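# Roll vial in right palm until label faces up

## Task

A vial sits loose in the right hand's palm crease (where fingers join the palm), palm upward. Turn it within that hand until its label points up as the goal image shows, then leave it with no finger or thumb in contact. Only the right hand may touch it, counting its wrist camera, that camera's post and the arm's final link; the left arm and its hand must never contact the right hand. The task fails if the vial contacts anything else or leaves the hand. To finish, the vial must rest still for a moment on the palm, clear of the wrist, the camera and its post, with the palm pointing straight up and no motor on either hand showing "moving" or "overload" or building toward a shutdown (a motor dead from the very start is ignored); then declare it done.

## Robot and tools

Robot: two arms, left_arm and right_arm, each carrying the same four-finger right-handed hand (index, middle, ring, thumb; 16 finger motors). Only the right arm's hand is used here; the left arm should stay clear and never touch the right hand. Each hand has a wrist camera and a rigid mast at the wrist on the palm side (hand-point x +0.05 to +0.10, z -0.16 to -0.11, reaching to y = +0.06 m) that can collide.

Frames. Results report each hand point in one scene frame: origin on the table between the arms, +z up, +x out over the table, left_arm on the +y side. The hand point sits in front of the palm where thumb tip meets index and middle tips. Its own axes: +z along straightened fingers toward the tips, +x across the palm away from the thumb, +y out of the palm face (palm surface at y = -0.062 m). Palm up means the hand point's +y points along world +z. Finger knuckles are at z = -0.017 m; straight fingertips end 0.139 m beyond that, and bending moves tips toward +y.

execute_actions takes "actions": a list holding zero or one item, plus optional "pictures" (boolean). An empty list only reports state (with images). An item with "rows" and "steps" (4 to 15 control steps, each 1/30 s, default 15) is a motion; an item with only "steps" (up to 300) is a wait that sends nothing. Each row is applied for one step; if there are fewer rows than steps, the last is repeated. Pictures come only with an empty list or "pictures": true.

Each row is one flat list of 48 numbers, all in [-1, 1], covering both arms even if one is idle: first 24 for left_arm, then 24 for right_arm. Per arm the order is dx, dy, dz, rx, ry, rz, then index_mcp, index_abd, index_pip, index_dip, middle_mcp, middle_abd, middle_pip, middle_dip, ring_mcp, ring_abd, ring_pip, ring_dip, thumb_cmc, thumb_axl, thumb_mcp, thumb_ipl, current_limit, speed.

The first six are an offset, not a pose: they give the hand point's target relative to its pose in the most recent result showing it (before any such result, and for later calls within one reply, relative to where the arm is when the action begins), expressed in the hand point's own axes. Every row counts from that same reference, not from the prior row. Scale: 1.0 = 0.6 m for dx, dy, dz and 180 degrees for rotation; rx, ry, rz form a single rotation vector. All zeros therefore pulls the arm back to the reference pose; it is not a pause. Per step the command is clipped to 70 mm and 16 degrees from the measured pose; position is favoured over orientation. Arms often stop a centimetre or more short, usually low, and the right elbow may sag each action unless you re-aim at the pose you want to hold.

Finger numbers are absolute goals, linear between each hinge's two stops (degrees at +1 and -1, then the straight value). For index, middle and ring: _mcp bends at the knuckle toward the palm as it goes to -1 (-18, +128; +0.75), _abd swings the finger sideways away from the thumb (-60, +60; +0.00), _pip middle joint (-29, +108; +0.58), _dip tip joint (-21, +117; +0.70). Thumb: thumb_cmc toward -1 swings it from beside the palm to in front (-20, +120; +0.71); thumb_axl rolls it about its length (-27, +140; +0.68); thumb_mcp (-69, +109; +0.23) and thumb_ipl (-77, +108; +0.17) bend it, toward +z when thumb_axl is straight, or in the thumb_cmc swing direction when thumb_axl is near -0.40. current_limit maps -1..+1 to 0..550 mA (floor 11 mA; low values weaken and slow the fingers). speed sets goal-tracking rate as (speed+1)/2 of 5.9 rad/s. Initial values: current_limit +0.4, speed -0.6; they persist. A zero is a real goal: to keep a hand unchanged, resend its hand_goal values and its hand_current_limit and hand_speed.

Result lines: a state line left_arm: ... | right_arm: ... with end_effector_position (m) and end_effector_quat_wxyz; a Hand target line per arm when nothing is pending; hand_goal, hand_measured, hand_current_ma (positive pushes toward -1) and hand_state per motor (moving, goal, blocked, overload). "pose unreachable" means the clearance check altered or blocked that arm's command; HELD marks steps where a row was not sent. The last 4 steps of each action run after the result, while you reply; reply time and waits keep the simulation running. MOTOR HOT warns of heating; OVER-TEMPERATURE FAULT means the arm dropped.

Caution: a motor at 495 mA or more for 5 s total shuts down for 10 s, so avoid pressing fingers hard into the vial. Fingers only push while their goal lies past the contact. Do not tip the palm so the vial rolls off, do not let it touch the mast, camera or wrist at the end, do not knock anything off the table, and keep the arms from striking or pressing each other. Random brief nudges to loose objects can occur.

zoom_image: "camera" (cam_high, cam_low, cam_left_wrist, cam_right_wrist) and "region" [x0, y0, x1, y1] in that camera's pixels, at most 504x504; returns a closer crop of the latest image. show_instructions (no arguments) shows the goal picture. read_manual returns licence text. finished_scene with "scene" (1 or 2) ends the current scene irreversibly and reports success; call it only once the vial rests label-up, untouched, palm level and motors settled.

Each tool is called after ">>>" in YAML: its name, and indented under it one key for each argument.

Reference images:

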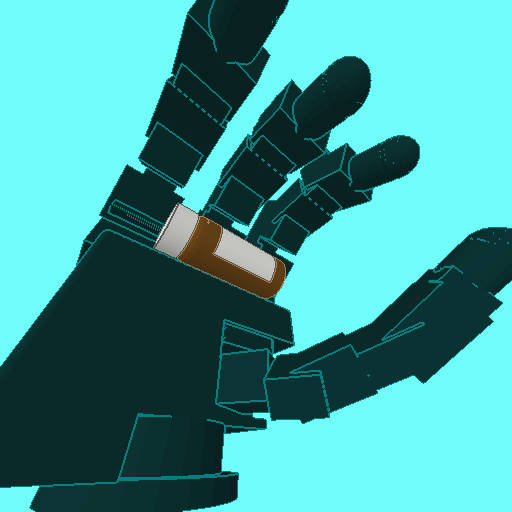

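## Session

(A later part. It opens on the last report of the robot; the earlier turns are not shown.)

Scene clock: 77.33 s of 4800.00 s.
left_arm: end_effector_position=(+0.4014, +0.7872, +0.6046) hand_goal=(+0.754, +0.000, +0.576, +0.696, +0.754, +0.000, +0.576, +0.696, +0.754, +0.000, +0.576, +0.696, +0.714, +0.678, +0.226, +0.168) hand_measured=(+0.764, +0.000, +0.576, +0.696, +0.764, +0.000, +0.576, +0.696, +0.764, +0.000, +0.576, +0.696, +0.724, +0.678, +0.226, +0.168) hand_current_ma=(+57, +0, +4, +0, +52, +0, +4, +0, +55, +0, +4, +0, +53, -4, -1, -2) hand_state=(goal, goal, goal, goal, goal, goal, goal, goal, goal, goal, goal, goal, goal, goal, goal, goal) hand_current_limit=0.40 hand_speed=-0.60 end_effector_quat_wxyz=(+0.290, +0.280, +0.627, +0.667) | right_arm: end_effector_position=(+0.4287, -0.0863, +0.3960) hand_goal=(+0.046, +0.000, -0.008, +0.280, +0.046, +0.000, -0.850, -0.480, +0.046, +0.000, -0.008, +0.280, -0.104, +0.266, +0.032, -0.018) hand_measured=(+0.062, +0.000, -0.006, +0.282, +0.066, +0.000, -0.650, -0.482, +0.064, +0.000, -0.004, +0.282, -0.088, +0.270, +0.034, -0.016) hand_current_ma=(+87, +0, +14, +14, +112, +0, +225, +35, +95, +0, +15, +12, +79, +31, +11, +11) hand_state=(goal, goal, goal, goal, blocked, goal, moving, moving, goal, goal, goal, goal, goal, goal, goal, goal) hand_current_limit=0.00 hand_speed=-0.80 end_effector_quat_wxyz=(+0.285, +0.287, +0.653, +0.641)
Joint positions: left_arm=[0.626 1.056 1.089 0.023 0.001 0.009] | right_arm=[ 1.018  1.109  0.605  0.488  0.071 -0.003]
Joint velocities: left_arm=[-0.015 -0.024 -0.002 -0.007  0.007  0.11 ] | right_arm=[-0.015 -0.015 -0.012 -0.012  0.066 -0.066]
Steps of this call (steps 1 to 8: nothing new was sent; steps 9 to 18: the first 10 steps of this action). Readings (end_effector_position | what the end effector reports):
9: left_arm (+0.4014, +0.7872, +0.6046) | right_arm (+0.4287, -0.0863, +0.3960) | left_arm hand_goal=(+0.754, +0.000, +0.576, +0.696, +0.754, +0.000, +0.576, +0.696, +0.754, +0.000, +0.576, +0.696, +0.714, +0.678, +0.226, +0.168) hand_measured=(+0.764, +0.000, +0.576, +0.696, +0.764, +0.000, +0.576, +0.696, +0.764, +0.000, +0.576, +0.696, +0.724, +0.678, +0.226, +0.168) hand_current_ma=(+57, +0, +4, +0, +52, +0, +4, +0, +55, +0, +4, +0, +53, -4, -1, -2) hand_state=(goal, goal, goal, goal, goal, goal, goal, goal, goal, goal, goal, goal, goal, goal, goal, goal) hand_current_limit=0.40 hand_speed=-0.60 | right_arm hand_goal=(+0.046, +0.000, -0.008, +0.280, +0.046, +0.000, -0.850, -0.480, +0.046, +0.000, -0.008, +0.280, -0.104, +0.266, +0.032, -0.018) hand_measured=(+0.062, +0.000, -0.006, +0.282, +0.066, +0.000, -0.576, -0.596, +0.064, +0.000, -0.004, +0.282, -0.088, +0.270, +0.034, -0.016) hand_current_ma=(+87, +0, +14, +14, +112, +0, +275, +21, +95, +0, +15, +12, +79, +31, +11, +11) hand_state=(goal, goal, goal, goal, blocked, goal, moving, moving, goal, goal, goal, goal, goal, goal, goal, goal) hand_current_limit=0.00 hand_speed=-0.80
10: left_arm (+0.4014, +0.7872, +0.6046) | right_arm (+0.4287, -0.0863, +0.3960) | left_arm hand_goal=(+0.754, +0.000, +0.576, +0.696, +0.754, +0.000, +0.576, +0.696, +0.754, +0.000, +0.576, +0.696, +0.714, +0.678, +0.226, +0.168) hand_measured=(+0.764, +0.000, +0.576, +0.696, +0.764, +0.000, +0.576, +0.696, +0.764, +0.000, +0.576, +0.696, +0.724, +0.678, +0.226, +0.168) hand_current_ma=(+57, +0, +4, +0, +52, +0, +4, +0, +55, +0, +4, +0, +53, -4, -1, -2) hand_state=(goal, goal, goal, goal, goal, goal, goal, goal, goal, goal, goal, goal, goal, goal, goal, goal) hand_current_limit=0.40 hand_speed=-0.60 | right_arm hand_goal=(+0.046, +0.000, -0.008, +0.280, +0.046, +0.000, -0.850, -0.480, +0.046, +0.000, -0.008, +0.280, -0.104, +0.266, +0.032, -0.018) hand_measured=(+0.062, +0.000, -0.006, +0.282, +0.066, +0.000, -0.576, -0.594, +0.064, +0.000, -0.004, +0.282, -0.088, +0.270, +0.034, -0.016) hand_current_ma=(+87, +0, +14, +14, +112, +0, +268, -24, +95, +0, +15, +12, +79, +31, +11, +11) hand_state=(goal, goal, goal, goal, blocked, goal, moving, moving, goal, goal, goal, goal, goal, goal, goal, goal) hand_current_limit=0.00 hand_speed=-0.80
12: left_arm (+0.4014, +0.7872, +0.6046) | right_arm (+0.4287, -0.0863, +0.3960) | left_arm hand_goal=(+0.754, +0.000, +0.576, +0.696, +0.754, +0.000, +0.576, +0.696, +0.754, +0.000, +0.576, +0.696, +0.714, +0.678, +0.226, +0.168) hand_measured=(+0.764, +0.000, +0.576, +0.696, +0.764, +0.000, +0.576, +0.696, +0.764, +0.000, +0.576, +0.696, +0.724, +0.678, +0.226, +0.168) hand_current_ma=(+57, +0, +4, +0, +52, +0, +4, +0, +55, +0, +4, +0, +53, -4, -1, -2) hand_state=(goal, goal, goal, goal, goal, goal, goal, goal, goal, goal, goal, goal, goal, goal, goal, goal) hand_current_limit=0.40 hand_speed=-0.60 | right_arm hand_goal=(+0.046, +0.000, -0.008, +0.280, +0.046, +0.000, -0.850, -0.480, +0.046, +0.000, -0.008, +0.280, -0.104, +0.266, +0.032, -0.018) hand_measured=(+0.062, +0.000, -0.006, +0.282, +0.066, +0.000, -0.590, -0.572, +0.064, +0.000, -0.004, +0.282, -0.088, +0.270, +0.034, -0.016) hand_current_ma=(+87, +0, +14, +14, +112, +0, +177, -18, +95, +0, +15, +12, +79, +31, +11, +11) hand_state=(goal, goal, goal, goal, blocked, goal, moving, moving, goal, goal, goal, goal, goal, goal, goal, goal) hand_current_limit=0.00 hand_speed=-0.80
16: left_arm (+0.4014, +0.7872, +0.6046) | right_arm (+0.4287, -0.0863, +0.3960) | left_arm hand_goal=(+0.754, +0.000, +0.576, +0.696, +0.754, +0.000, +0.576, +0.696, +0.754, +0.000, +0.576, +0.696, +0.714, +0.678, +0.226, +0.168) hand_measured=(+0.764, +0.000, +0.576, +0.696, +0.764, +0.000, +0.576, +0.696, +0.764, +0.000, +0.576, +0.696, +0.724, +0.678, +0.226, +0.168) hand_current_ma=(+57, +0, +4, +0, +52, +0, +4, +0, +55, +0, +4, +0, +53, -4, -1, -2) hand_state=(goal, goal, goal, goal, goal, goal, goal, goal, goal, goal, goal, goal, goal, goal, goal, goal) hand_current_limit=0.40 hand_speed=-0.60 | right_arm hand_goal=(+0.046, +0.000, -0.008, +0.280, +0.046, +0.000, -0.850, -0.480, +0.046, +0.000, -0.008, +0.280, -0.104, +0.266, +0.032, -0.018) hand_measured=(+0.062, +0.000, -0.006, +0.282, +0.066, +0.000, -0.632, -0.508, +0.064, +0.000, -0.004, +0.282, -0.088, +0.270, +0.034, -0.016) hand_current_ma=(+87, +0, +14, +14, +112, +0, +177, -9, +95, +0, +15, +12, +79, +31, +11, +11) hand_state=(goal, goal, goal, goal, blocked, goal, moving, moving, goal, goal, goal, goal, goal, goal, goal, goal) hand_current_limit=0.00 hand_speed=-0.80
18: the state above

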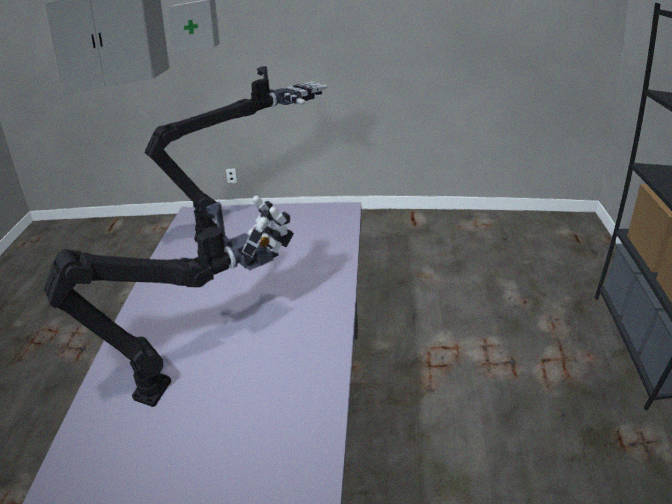

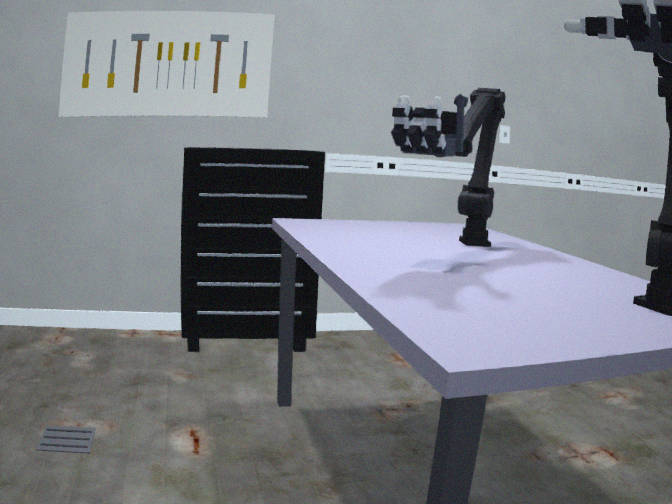

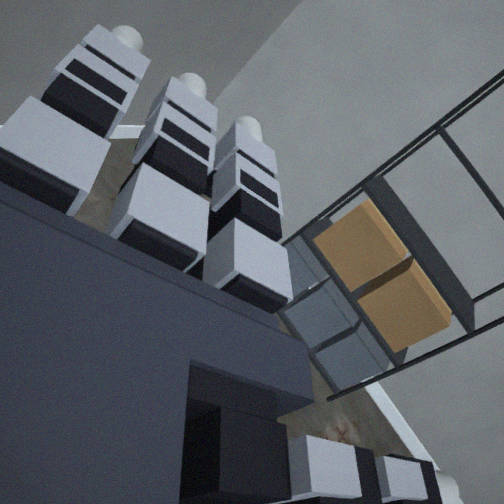

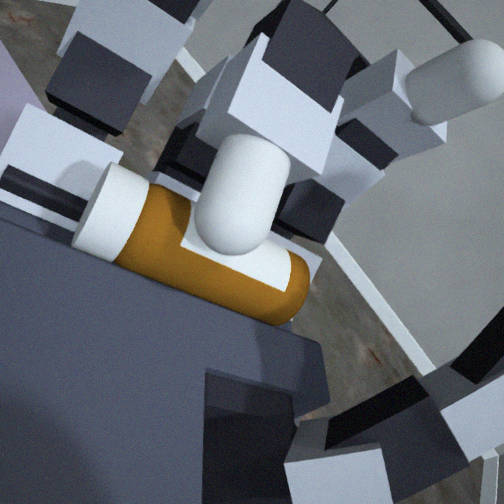

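>>> execute_actions:
  actions:
    - {"rows": [[0,0.0463,-0.0099,-0.0162,0,0,0.754,0,0.576,0.696,0.754,0,0.576,0.696,0.754,0,0.576,0.696,0.714,0.678,0.226,0.168,0.4,-0.6,0,0.0333,0.0025,-0.0125,0,0.001,0.046,0,-0.008,0.28,0.046,0,-0.85,-0.39,0.046,0,-0.008,0.28,-0.104,0.266,0.032,-0.018,0,-0.8],[0,0.0463,-0.0099,-0.0162,0,0,0.754,0,0.576,0.696,0.754,0,0.576,0.696,0.754,0,0.576,0.696,0.714,0.678,0.226,0.168,0.4,-0.6,0,0.0333,0.0025,-0.0125,0,0.001,0.046,0,-0.008,0.28,0.046,0,-0.85,-0.39,0.046,0,-0.008,0.28,-0.104,0.266,0.032,-0.018,0,-0.8],[0,0.0463,-0.0099,-0.0162,0,0,0.754,0,0.576,0.696,0.754,0,0.576,0.696,0.754,0,0.576,0.696,0.714,0.678,0.226,0.168,0.4,-0.6,0,0.0333,0.0025,-0.0125,0,0.001,0.046,0,-0.008,0.28,0.046,0,-0.85,-0.39,0.046,0,-0.008,0.28,-0.104,0.266,0.032,-0.018,0,-0.8],[0,0.0463,-0.0099,-0.0162,0,0,0.754,0,0.576,0.696,0.754,0,0.576,0.696,0.754,0,0.576,0.696,0.714,0.678,0.226,0.168,0.4,-0.6,0,0.0333,0.0025,-0.0125,0,0.001,0.046,0,-0.008,0.28,0.046,0,-0.85,-0.39,0.046,0,-0.008,0.28,-0.104,0.266,0.032,-0.018,0,-0.8],[0,0.0463,-0.0099,-0.0162,0,0,0.754,0,0.576,0.696,0.754,0,0.576,0.696,0.754,0,0.576,0.696,0.714,0.678,0.226,0.168,0.4,-0.6,0,0.0333,0.0025,-0.0125,0,0.001,0.046,0,-0.008,0.28,0.046,0,-0.85,-0.39,0.046,0,-0.008,0.28,-0.104,0.266,0.032,-0.018,0,-0.8],[0,0.0463,-0.0099,-0.0162,0,0,0.754,0,0.576,0.696,0.754,0,0.576,0.696,0.754,0,0.576,0.696,0.714,0.678,0.226,0.168,0.4,-0.6,0,0.0333,0.0025,-0.0125,0,0.001,0.046,0,-0.008,0.28,0.046,0,-0.85,-0.39,0.046,0,-0.008,0.28,-0.104,0.266,0.032,-0.018,0,-0.8],[0,0.0463,-0.0099,-0.0162,0,0,0.754,0,0.576,0.696,0.754,0,0.576,0.696,0.754,0,0.576,0.696,0.714,0.678,0.226,0.168,0.4,-0.6,0,0.0333,0.0025,-0.0125,0,0.001,0.046,0,-0.008,0.28,0.046,0,-0.008,-0.39,0.046,0,-0.008,0.28,-0.104,0.266,0.032,-0.018,0,-0.4],[0,0.0463,-0.0099,-0.0162,0,0,0.754,0,0.576,0.696,0.754,0,0.576,0.696,0.754,0,0.576,0.696,0.714,0.678,0.226,0.168,0.4,-0.6,0,0.0333,0.0025,-0.0125,0,0.001,0.046,0,-0.008,0.28,0.046,0,-0.008,-0.39,0.046,0,-0.008,0.28,-0.104,0.266,0.032,-0.018,0,-0.4],[0,0.0463,-0.0099,-0.0162,0,0,0.754,0,0.576,0.696,0.754,0,0.576,0.696,0.754,0,0.576,0.696,0.714,0.678,0.226,0.168,0.4,-0.6,0,0.0333,0.0025,-0.0125,0,0.001,0.046,0,-0.008,0.28,0.046,0,-0.008,-0.39,0.046,0,-0.008,0.28,-0.104,0.266,0.032,-0.018,0,-0.4],[0,0.0463,-0.0099,-0.0162,0,0,0.754,0,0.576,0.696,0.754,0,0.576,0.696,0.754,0,0.576,0.696,0.714,0.678,0.226,0.168,0.4,-0.6,0,0.0333,0.0025,-0.0125,0,0.001,0.046,0,-0.008,0.28,0.046,0,-0.008,-0.39,0.046,0,-0.008,0.28,-0.104,0.266,0.032,-0.018,0,-0.4],[0,0.0463,-0.0099,-0.0162,0,0,0.754,0,0.576,0.696,0.754,0,0.576,0.696,0.754,0,0.576,0.696,0.714,0.678,0.226,0.168,0.4,-0.6,0,0.0333,0.0025,-0.0125,0,0.001,0.046,0,-0.008,0.28,0.046,0,-0.008,0.28,0.046,0,-0.008,0.28,-0.104,0.266,0.032,-0.018,0.5,-0.4]], "steps": 15}

>>> execute_actions:
  actions:
    - {"steps": 30}
  pictures: true

>>> zoom_image:
  camera: "cam_right_wrist"
  region: [60, 140, 340, 350]

Scene clock: 78.67 s of 4800.00 s.
left_arm: end_effector_position=(+0.4014, +0.7872, +0.6046) hand_goal=(+0.754, +0.000, +0.576, +0.696, +0.754, +0.000, +0.576, +0.696, +0.754, +0.000, +0.576, +0.696, +0.714, +0.678, +0.226, +0.168) hand_measured=(+0.764, +0.000, +0.576, +0.696, +0.764, +0.000, +0.576, +0.696, +0.764, +0.000, +0.576, +0.696, +0.724, +0.678, +0.226, +0.168) hand_current_ma=(+57, +0, +4, +0, +52, +0, +4, +0, +55, +0, +4, +0, +53, -4, -1, -2) hand_state=(goal, goal, goal, goal, goal, goal, goal, goal, goal, goal, goal, goal, goal, goal, goal, goal) hand_current_limit=0.40 hand_speed=-0.60 end_effector_quat_wxyz=(+0.290, +0.280, +0.627, +0.667) | right_arm: end_effector_position=(+0.4287, -0.0863, +0.3960) hand_goal=(+0.046, +0.000, -0.008, +0.280, +0.046, +0.000, -0.008, +0.280, +0.046, +0.000, -0.008, +0.280, -0.104, +0.266, +0.032, -0.018) hand_measured=(+0.062, +0.000, -0.006, +0.282, +0.060, +0.000, -0.654, -0.390, +0.064, +0.000, -0.004, +0.282, -0.088, +0.270, +0.034, -0.016) hand_current_ma=(+87, +0, +14, +14, +64, +0, -84, -2, +95, +0, +15, +12, +79, +31, +11, +11) hand_state=(goal, goal, goal, goal, moving, goal, moving, moving, goal, goal, goal, goal, goal, goal, goal, goal) hand_current_limit=0.50 hand_speed=-0.40 end_effector_quat_wxyz=(+0.285, +0.287, +0.653, +0.641)
Joint positions: left_arm=[0.626 1.056 1.089 0.023 0.001 0.009] | right_arm=[ 1.018  1.109  0.605  0.488  0.071 -0.003]
Joint velocities: left_arm=[-0.005  0.005 -0.017  0.002 -0.022  0.022] | right_arm=[-0.024 -0.005 -0.007  0.002  0.022 -0.022]
Off your previous action's commanded pose (left_arm): 0.028 m, 3 deg at its last step (step 4 of this call).
Off your previous action's commanded pose (right_arm): 0.020 m, 2 deg at its last step (step 4 of this call).
Steps of this call (steps 1 to 4: the last 4 steps of your previous action; steps 5 to 29: nothing new was sent; steps 30 to 40: the first 11 steps of this action). Readings (end_effector_position | what the end effector reports):
30: left_arm (+0.4014, +0.7872, +0.6046) | right_arm (+0.4287, -0.0863, +0.3960) | left_arm hand_goal=(+0.754, +0.000, +0.576, +0.696, +0.754, +0.000, +0.576, +0.696, +0.754, +0.000, +0.576, +0.696, +0.714, +0.678, +0.226, +0.168) hand_measured=(+0.764, +0.000, +0.576, +0.696, +0.764, +0.000, +0.576, +0.696, +0.764, +0.000, +0.576, +0.696, +0.724, +0.678, +0.226, +0.168) hand_current_ma=(+57, +0, +4, +0, +52, +0, +4, +0, +55, +0, +4, +0, +53, -4, -1, -2) hand_state=(goal, goal, goal, goal, goal, goal, goal, goal, goal, goal, goal, goal, goal, goal, goal, goal) hand_current_limit=0.40 hand_speed=-0.60 | right_arm hand_goal=(+0.046, +0.000, -0.008, +0.280, +0.046, +0.000, -0.850, -0.390, +0.046, +0.000, -0.008, +0.280, -0.104, +0.266, +0.032, -0.018) hand_measured=(+0.062, +0.000, -0.006, +0.282, +0.066, +0.000, -0.658, -0.472, +0.064, +0.000, -0.004, +0.282, -0.088, +0.270, +0.034, -0.016) hand_current_ma=(+87, +0, +14, +14, +112, +0, +275, +39, +95, +0, +15, +12, +79, +31, +11, +11) hand_state=(goal, goal, goal, goal, blocked, goal, blocked, moving, goal, goal, goal, goal, goal, goal, goal, goal) hand_current_limit=0.00 hand_speed=-0.80
31: left_arm (+0.4014, +0.7872, +0.6046) | right_arm (+0.4287, -0.0863, +0.3960) | left_arm hand_goal=(+0.754, +0.000, +0.576, +0.696, +0.754, +0.000, +0.576, +0.696, +0.754, +0.000, +0.576, +0.696, +0.714, +0.678, +0.226, +0.168) hand_measured=(+0.764, +0.000, +0.576, +0.696, +0.764, +0.000, +0.576, +0.696, +0.764, +0.000, +0.576, +0.696, +0.724, +0.678, +0.226, +0.168) hand_current_ma=(+57, +0, +4, +0, +52, +0, +4, +0, +55, +0, +4, +0, +53, -4, -1, -2) hand_state=(goal, goal, goal, goal, goal, goal, goal, goal, goal, goal, goal, goal, goal, goal, goal, goal) hand_current_limit=0.40 hand_speed=-0.60 | right_arm hand_goal=(+0.046, +0.000, -0.008, +0.280, +0.046, +0.000, -0.850, -0.390, +0.046, +0.000, -0.008, +0.280, -0.104, +0.266, +0.032, -0.018) hand_measured=(+0.062, +0.000, -0.006, +0.282, +0.066, +0.000, -0.658, -0.472, +0.064, +0.000, -0.004, +0.282, -0.088, +0.270, +0.034, -0.016) hand_current_ma=(+87, +0, +14, +14, +112, +0, +266, -6, +95, +0, +15, +12, +79, +31, +11, +11) hand_state=(goal, goal, goal, goal, blocked, goal, moving, moving, goal, goal, goal, goal, goal, goal, goal, goal) hand_current_limit=0.00 hand_speed=-0.80
33: left_arm (+0.4014, +0.7872, +0.6046) | right_arm (+0.4287, -0.0863, +0.3960) | left_arm hand_goal=(+0.754, +0.000, +0.576, +0.696, +0.754, +0.000, +0.576, +0.696, +0.754, +0.000, +0.576, +0.696, +0.714, +0.678, +0.226, +0.168) hand_measured=(+0.764, +0.000, +0.576, +0.696, +0.764, +0.000, +0.576, +0.696, +0.764, +0.000, +0.576, +0.696, +0.724, +0.678, +0.226, +0.168) hand_current_ma=(+57, +0, +4, +0, +52, +0, +4, +0, +55, +0, +4, +0, +53, -4, -1, -2) hand_state=(goal, goal, goal, goal, goal, goal, goal, goal, goal, goal, goal, goal, goal, goal, goal, goal) hand_current_limit=0.40 hand_speed=-0.60 | right_arm hand_goal=(+0.046, +0.000, -0.008, +0.280, +0.046, +0.000, -0.850, -0.390, +0.046, +0.000, -0.008, +0.280, -0.104, +0.266, +0.032, -0.018) hand_measured=(+0.062, +0.000, -0.006, +0.282, +0.066, +0.000, -0.672, -0.450, +0.064, +0.000, -0.004, +0.282, -0.088, +0.270, +0.034, -0.016) hand_current_ma=(+87, +0, +14, +14, +112, +0, +178, -8, +95, +0, +15, +12, +79, +31, +11, +11) hand_state=(goal, goal, goal, goal, blocked, goal, moving, moving, goal, goal, goal, goal, goal, goal, goal, goal) hand_current_limit=0.00 hand_speed=-0.80
37: left_arm (+0.4014, +0.7872, +0.6046) | right_arm (+0.4287, -0.0863, +0.3960) | left_arm hand_goal=(+0.754, +0.000, +0.576, +0.696, +0.754, +0.000, +0.576, +0.696, +0.754, +0.000, +0.576, +0.696, +0.714, +0.678, +0.226, +0.168) hand_measured=(+0.764, +0.000, +0.576, +0.696, +0.764, +0.000, +0.576, +0.696, +0.764, +0.000, +0.576, +0.696, +0.724, +0.678, +0.226, +0.168) hand_current_ma=(+57, +0, +4, +0, +52, +0, +4, +0, +55, +0, +4, +0, +53, -4, -1, -2) hand_state=(goal, goal, goal, goal, goal, goal, goal, goal, goal, goal, goal, goal, goal, goal, goal, goal) hand_current_limit=0.40 hand_speed=-0.60 | right_arm hand_goal=(+0.046, +0.000, -0.008, +0.280, +0.046, +0.000, -0.008, -0.390, +0.046, +0.000, -0.008, +0.280, -0.104, +0.266, +0.032, -0.018) hand_measured=(+0.062, +0.000, -0.006, +0.282, +0.066, +0.000, -0.710, -0.392, +0.064, +0.000, -0.004, +0.282, -0.088, +0.270, +0.034, -0.016) hand_current_ma=(+87, +0, +14, +14, +111, +0, -19, +30, +95, +0, +15, +12, +79, +31, +11, +11) hand_state=(goal, goal, goal, goal, blocked, goal, moving, moving, goal, goal, goal, goal, goal, goal, goal, goal) hand_current_limit=0.00 hand_speed=-0.40
40: the state above

Scene clock: 79.67 s of 4800.00 s.
left_arm: end_effector_position=(+0.4014, +0.7872, +0.6046) hand_goal=(+0.754, +0.000, +0.576, +0.696, +0.754, +0.000, +0.576, +0.696, +0.754, +0.000, +0.576, +0.696, +0.714, +0.678, +0.226, +0.168) hand_measured=(+0.764, +0.000, +0.576, +0.696, +0.764, +0.000, +0.576, +0.696, +0.764, +0.000, +0.576, +0.696, +0.724, +0.678, +0.226, +0.168) hand_current_ma=(+57, +0, +4, +0, +52, +0, +4, +0, +55, +0, +4, +0, +53, -4, -1, -2) hand_state=(goal, goal, goal, goal, goal, goal, goal, goal, goal, goal, goal, goal, goal, goal, goal, goal) hand_current_limit=0.40 hand_speed=-0.60 end_effector_quat_wxyz=(+0.290, +0.280, +0.627, +0.667) | right_arm: end_effector_position=(+0.4287, -0.0863, +0.3960) hand_goal=(+0.046, +0.000, -0.008, +0.280, +0.046, +0.000, -0.008, +0.280, +0.046, +0.000, -0.008, +0.280, -0.104, +0.266, +0.032, -0.018) hand_measured=(+0.062, +0.000, -0.006, +0.282, +0.058, +0.000, -0.010, +0.276, +0.064, +0.000, -0.004, +0.282, -0.088, +0.270, +0.034, -0.016) hand_current_ma=(+87, +0, +14, +14, +66, +0, -14, -19, +95, +0, +15, +12, +79, +31, +11, +11) hand_state=(goal, goal, goal, goal, goal, goal, goal, goal, goal, goal, goal, goal, goal, goal, goal, goal) hand_current_limit=0.50 hand_speed=-0.40 end_effector_quat_wxyz=(+0.285, +0.287, +0.653, +0.641)
Joint positions: left_arm=[0.626 1.056 1.089 0.023 0.001 0.009] | right_arm=[ 1.018  1.109  0.605  0.488  0.071 -0.003]
Joint velocities: left_arm=[-0.015 -0.005 -0.002 -0.012  0.022  0.051] | right_arm=[ 0.005  0.005 -0.007  0.012 -0.007  0.037]
Hand target (left_arm): +0.395, +0.782, +0.631; +0.296, +0.272, +0.610, +0.682
Hand target (right_arm): +0.430, -0.086, +0.416; +0.289, +0.282, +0.639, +0.654
Off the commanded pose (left_arm): 0.028 m, 3 deg.
Off the commanded pose (right_arm): 0.020 m, 2 deg.
Kept back: nothing.
Steps of this call (steps 1 to 4: the last 4 steps of your previous action; steps 5 to 30: nothing new was sent). Readings (end_effector_position | what the end effector reports):
1: left_arm (+0.4014, +0.7872, +0.6046) | right_arm (+0.4287, -0.0863, +0.3960) | left_arm hand_goal=(+0.754, +0.000, +0.576, +0.696, +0.754, +0.000, +0.576, +0.696, +0.754, +0.000, +0.576, +0.696, +0.714, +0.678, +0.226, +0.168) hand_measured=(+0.764, +0.000, +0.576, +0.696, +0.764, +0.000, +0.576, +0.696, +0.764, +0.000, +0.576, +0.696, +0.724, +0.678, +0.226, +0.168) hand_current_ma=(+57, +0, +4, +0, +52, +0, +4, +0, +55, +0, +4, +0, +53, -4, -1, -2) hand_state=(goal, goal, goal, goal, goal, goal, goal, goal, goal, goal, goal, goal, goal, goal, goal, goal) hand_current_limit=0.40 hand_speed=-0.60 | right_arm hand_goal=(+0.046, +0.000, -0.008, +0.280, +0.046, +0.000, -0.008, +0.280, +0.046, +0.000, -0.008, +0.280, -0.104, +0.266, +0.032, -0.018) hand_measured=(+0.062, +0.000, -0.006, +0.282, +0.058, +0.000, -0.626, -0.388, +0.064, +0.000, -0.004, +0.282, -0.088, +0.270, +0.034, -0.016) hand_current_ma=(+87, +0, +14, +14, +64, +0, -115, -138, +95, +0, +15, +12, +79, +31, +11, +11) hand_state=(goal, goal, goal, goal, moving, goal, moving, moving, goal, goal, goal, goal, goal, goal, goal, goal) hand_current_limit=0.50 hand_speed=-0.40
2: left_arm (+0.4014, +0.7872, +0.6046) | right_arm (+0.4287, -0.0863, +0.3960) | left_arm hand_goal=(+0.754, +0.000, +0.576, +0.696, +0.754, +0.000, +0.576, +0.696, +0.754, +0.000, +0.576, +0.696, +0.714, +0.678, +0.226, +0.168) hand_measured=(+0.764, +0.000, +0.576, +0.696, +0.764, +0.000, +0.576, +0.696, +0.764, +0.000, +0.576, +0.696, +0.724, +0.678, +0.226, +0.168) hand_current_ma=(+57, +0, +4, +0, +52, +0, +4, +0, +55, +0, +4, +0, +53, -4, -1, -2) hand_state=(goal, goal, goal, goal, goal, goal, goal, goal, goal, goal, goal, goal, goal, goal, goal, goal) hand_current_limit=0.40 hand_speed=-0.60 | right_arm hand_goal=(+0.046, +0.000, -0.008, +0.280, +0.046, +0.000, -0.008, +0.280, +0.046, +0.000, -0.008, +0.280, -0.104, +0.266, +0.032, -0.018) hand_measured=(+0.062, +0.000, -0.006, +0.282, +0.058, +0.000, -0.588, -0.360, +0.064, +0.000, -0.004, +0.282, -0.088, +0.270, +0.034, -0.016) hand_current_ma=(+87, +0, +14, +14, +66, +0, -63, -80, +95, +0, +15, +12, +79, +31, +11, +11) hand_state=(goal, goal, goal, goal, goal, goal, moving, moving, goal, goal, goal, goal, goal, goal, goal, goal) hand_current_limit=0.50 hand_speed=-0.40
4: left_arm (+0.4014, +0.7872, +0.6046) | right_arm (+0.4287, -0.0863, +0.3960) | left_arm hand_goal=(+0.754, +0.000, +0.576, +0.696, +0.754, +0.000, +0.576, +0.696, +0.754, +0.000, +0.576, +0.696, +0.714, +0.678, +0.226, +0.168) hand_measured=(+0.764, +0.000, +0.576, +0.696, +0.764, +0.000, +0.576, +0.696, +0.764, +0.000, +0.576, +0.696, +0.724, +0.678, +0.226, +0.168) hand_current_ma=(+57, +0, +4, +0, +52, +0, +4, +0, +55, +0, +4, +0, +53, -4, -1, -2) hand_state=(goal, goal, goal, goal, goal, goal, goal, goal, goal, goal, goal, goal, goal, goal, goal, goal) hand_current_limit=0.40 hand_speed=-0.60 | right_arm hand_goal=(+0.046, +0.000, -0.008, +0.280, +0.046, +0.000, -0.008, +0.280, +0.046, +0.000, -0.008, +0.280, -0.104, +0.266, +0.032, -0.018) hand_measured=(+0.062, +0.000, -0.006, +0.282, +0.058, +0.000, -0.512, -0.286, +0.064, +0.000, -0.004, +0.282, -0.088, +0.270, +0.034, -0.016) hand_current_ma=(+87, +0, +14, +14, +66, +0, -69, -75, +95, +0, +15, +12, +79, +31, +11, +11) hand_state=(goal, goal, goal, goal, goal, goal, moving, moving, goal, goal, goal, goal, goal, goal, goal, goal) hand_current_limit=0.50 hand_speed=-0.40
8: left_arm (+0.4014, +0.7872, +0.6046) | right_arm (+0.4287, -0.0863, +0.3960) | left_arm hand_goal=(+0.754, +0.000, +0.576, +0.696, +0.754, +0.000, +0.576, +0.696, +0.754, +0.000, +0.576, +0.696, +0.714, +0.678, +0.226, +0.168) hand_measured=(+0.764, +0.000, +0.576, +0.696, +0.764, +0.000, +0.576, +0.696, +0.764, +0.000, +0.576, +0.696, +0.724, +0.678, +0.226, +0.168) hand_current_ma=(+57, +0, +4, +0, +52, +0, +4, +0, +55, +0, +4, +0, +53, -4, -1, -2) hand_state=(goal, goal, goal, goal, goal, goal, goal, goal, goal, goal, goal, goal, goal, goal, goal, goal) hand_current_limit=0.40 hand_speed=-0.60 | right_arm hand_goal=(+0.046, +0.000, -0.008, +0.280, +0.046, +0.000, -0.008, +0.280, +0.046, +0.000, -0.008, +0.280, -0.104, +0.266, +0.032, -0.018) hand_measured=(+0.062, +0.000, -0.006, +0.282, +0.058, +0.000, -0.358, -0.130, +0.064, +0.000, -0.004, +0.282, -0.088, +0.270, +0.034, -0.016) hand_current_ma=(+87, +0, +14, +14, +66, +0, -73, -76, +95, +0, +15, +12, +79, +31, +11, +11) hand_state=(goal, goal, goal, goal, goal, goal, moving, moving, goal, goal, goal, goal, goal, goal, goal, goal) hand_current_limit=0.50 hand_speed=-0.40
30: the state above

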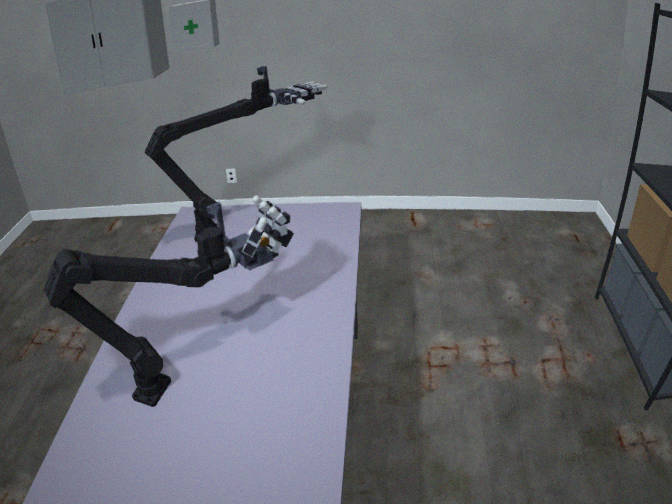

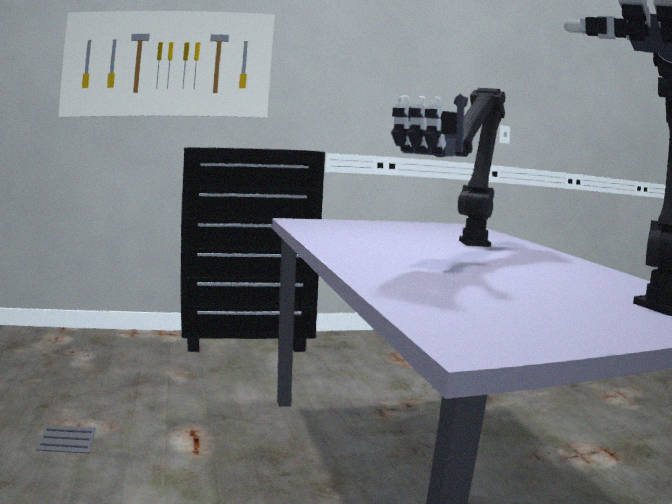

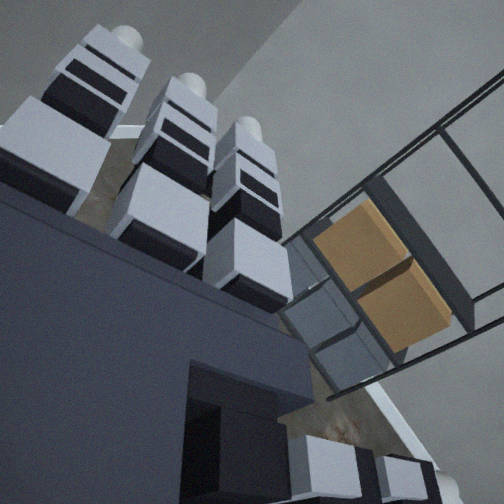

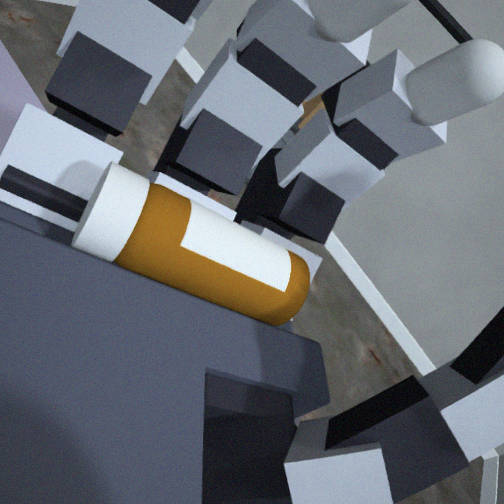

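Region (60, 140, 340, 350) of cam_right_wrist's 504x504 image, scaled by 1.800, with more detail than that image has; it fills the top 378 rows of this view, and the rest is white.

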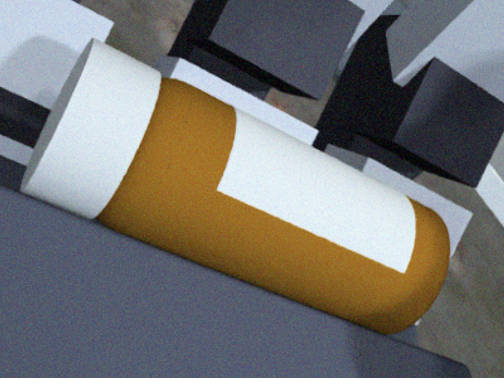

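>>> finished_scene:
  scene: 1

The scene is finished: the task was done.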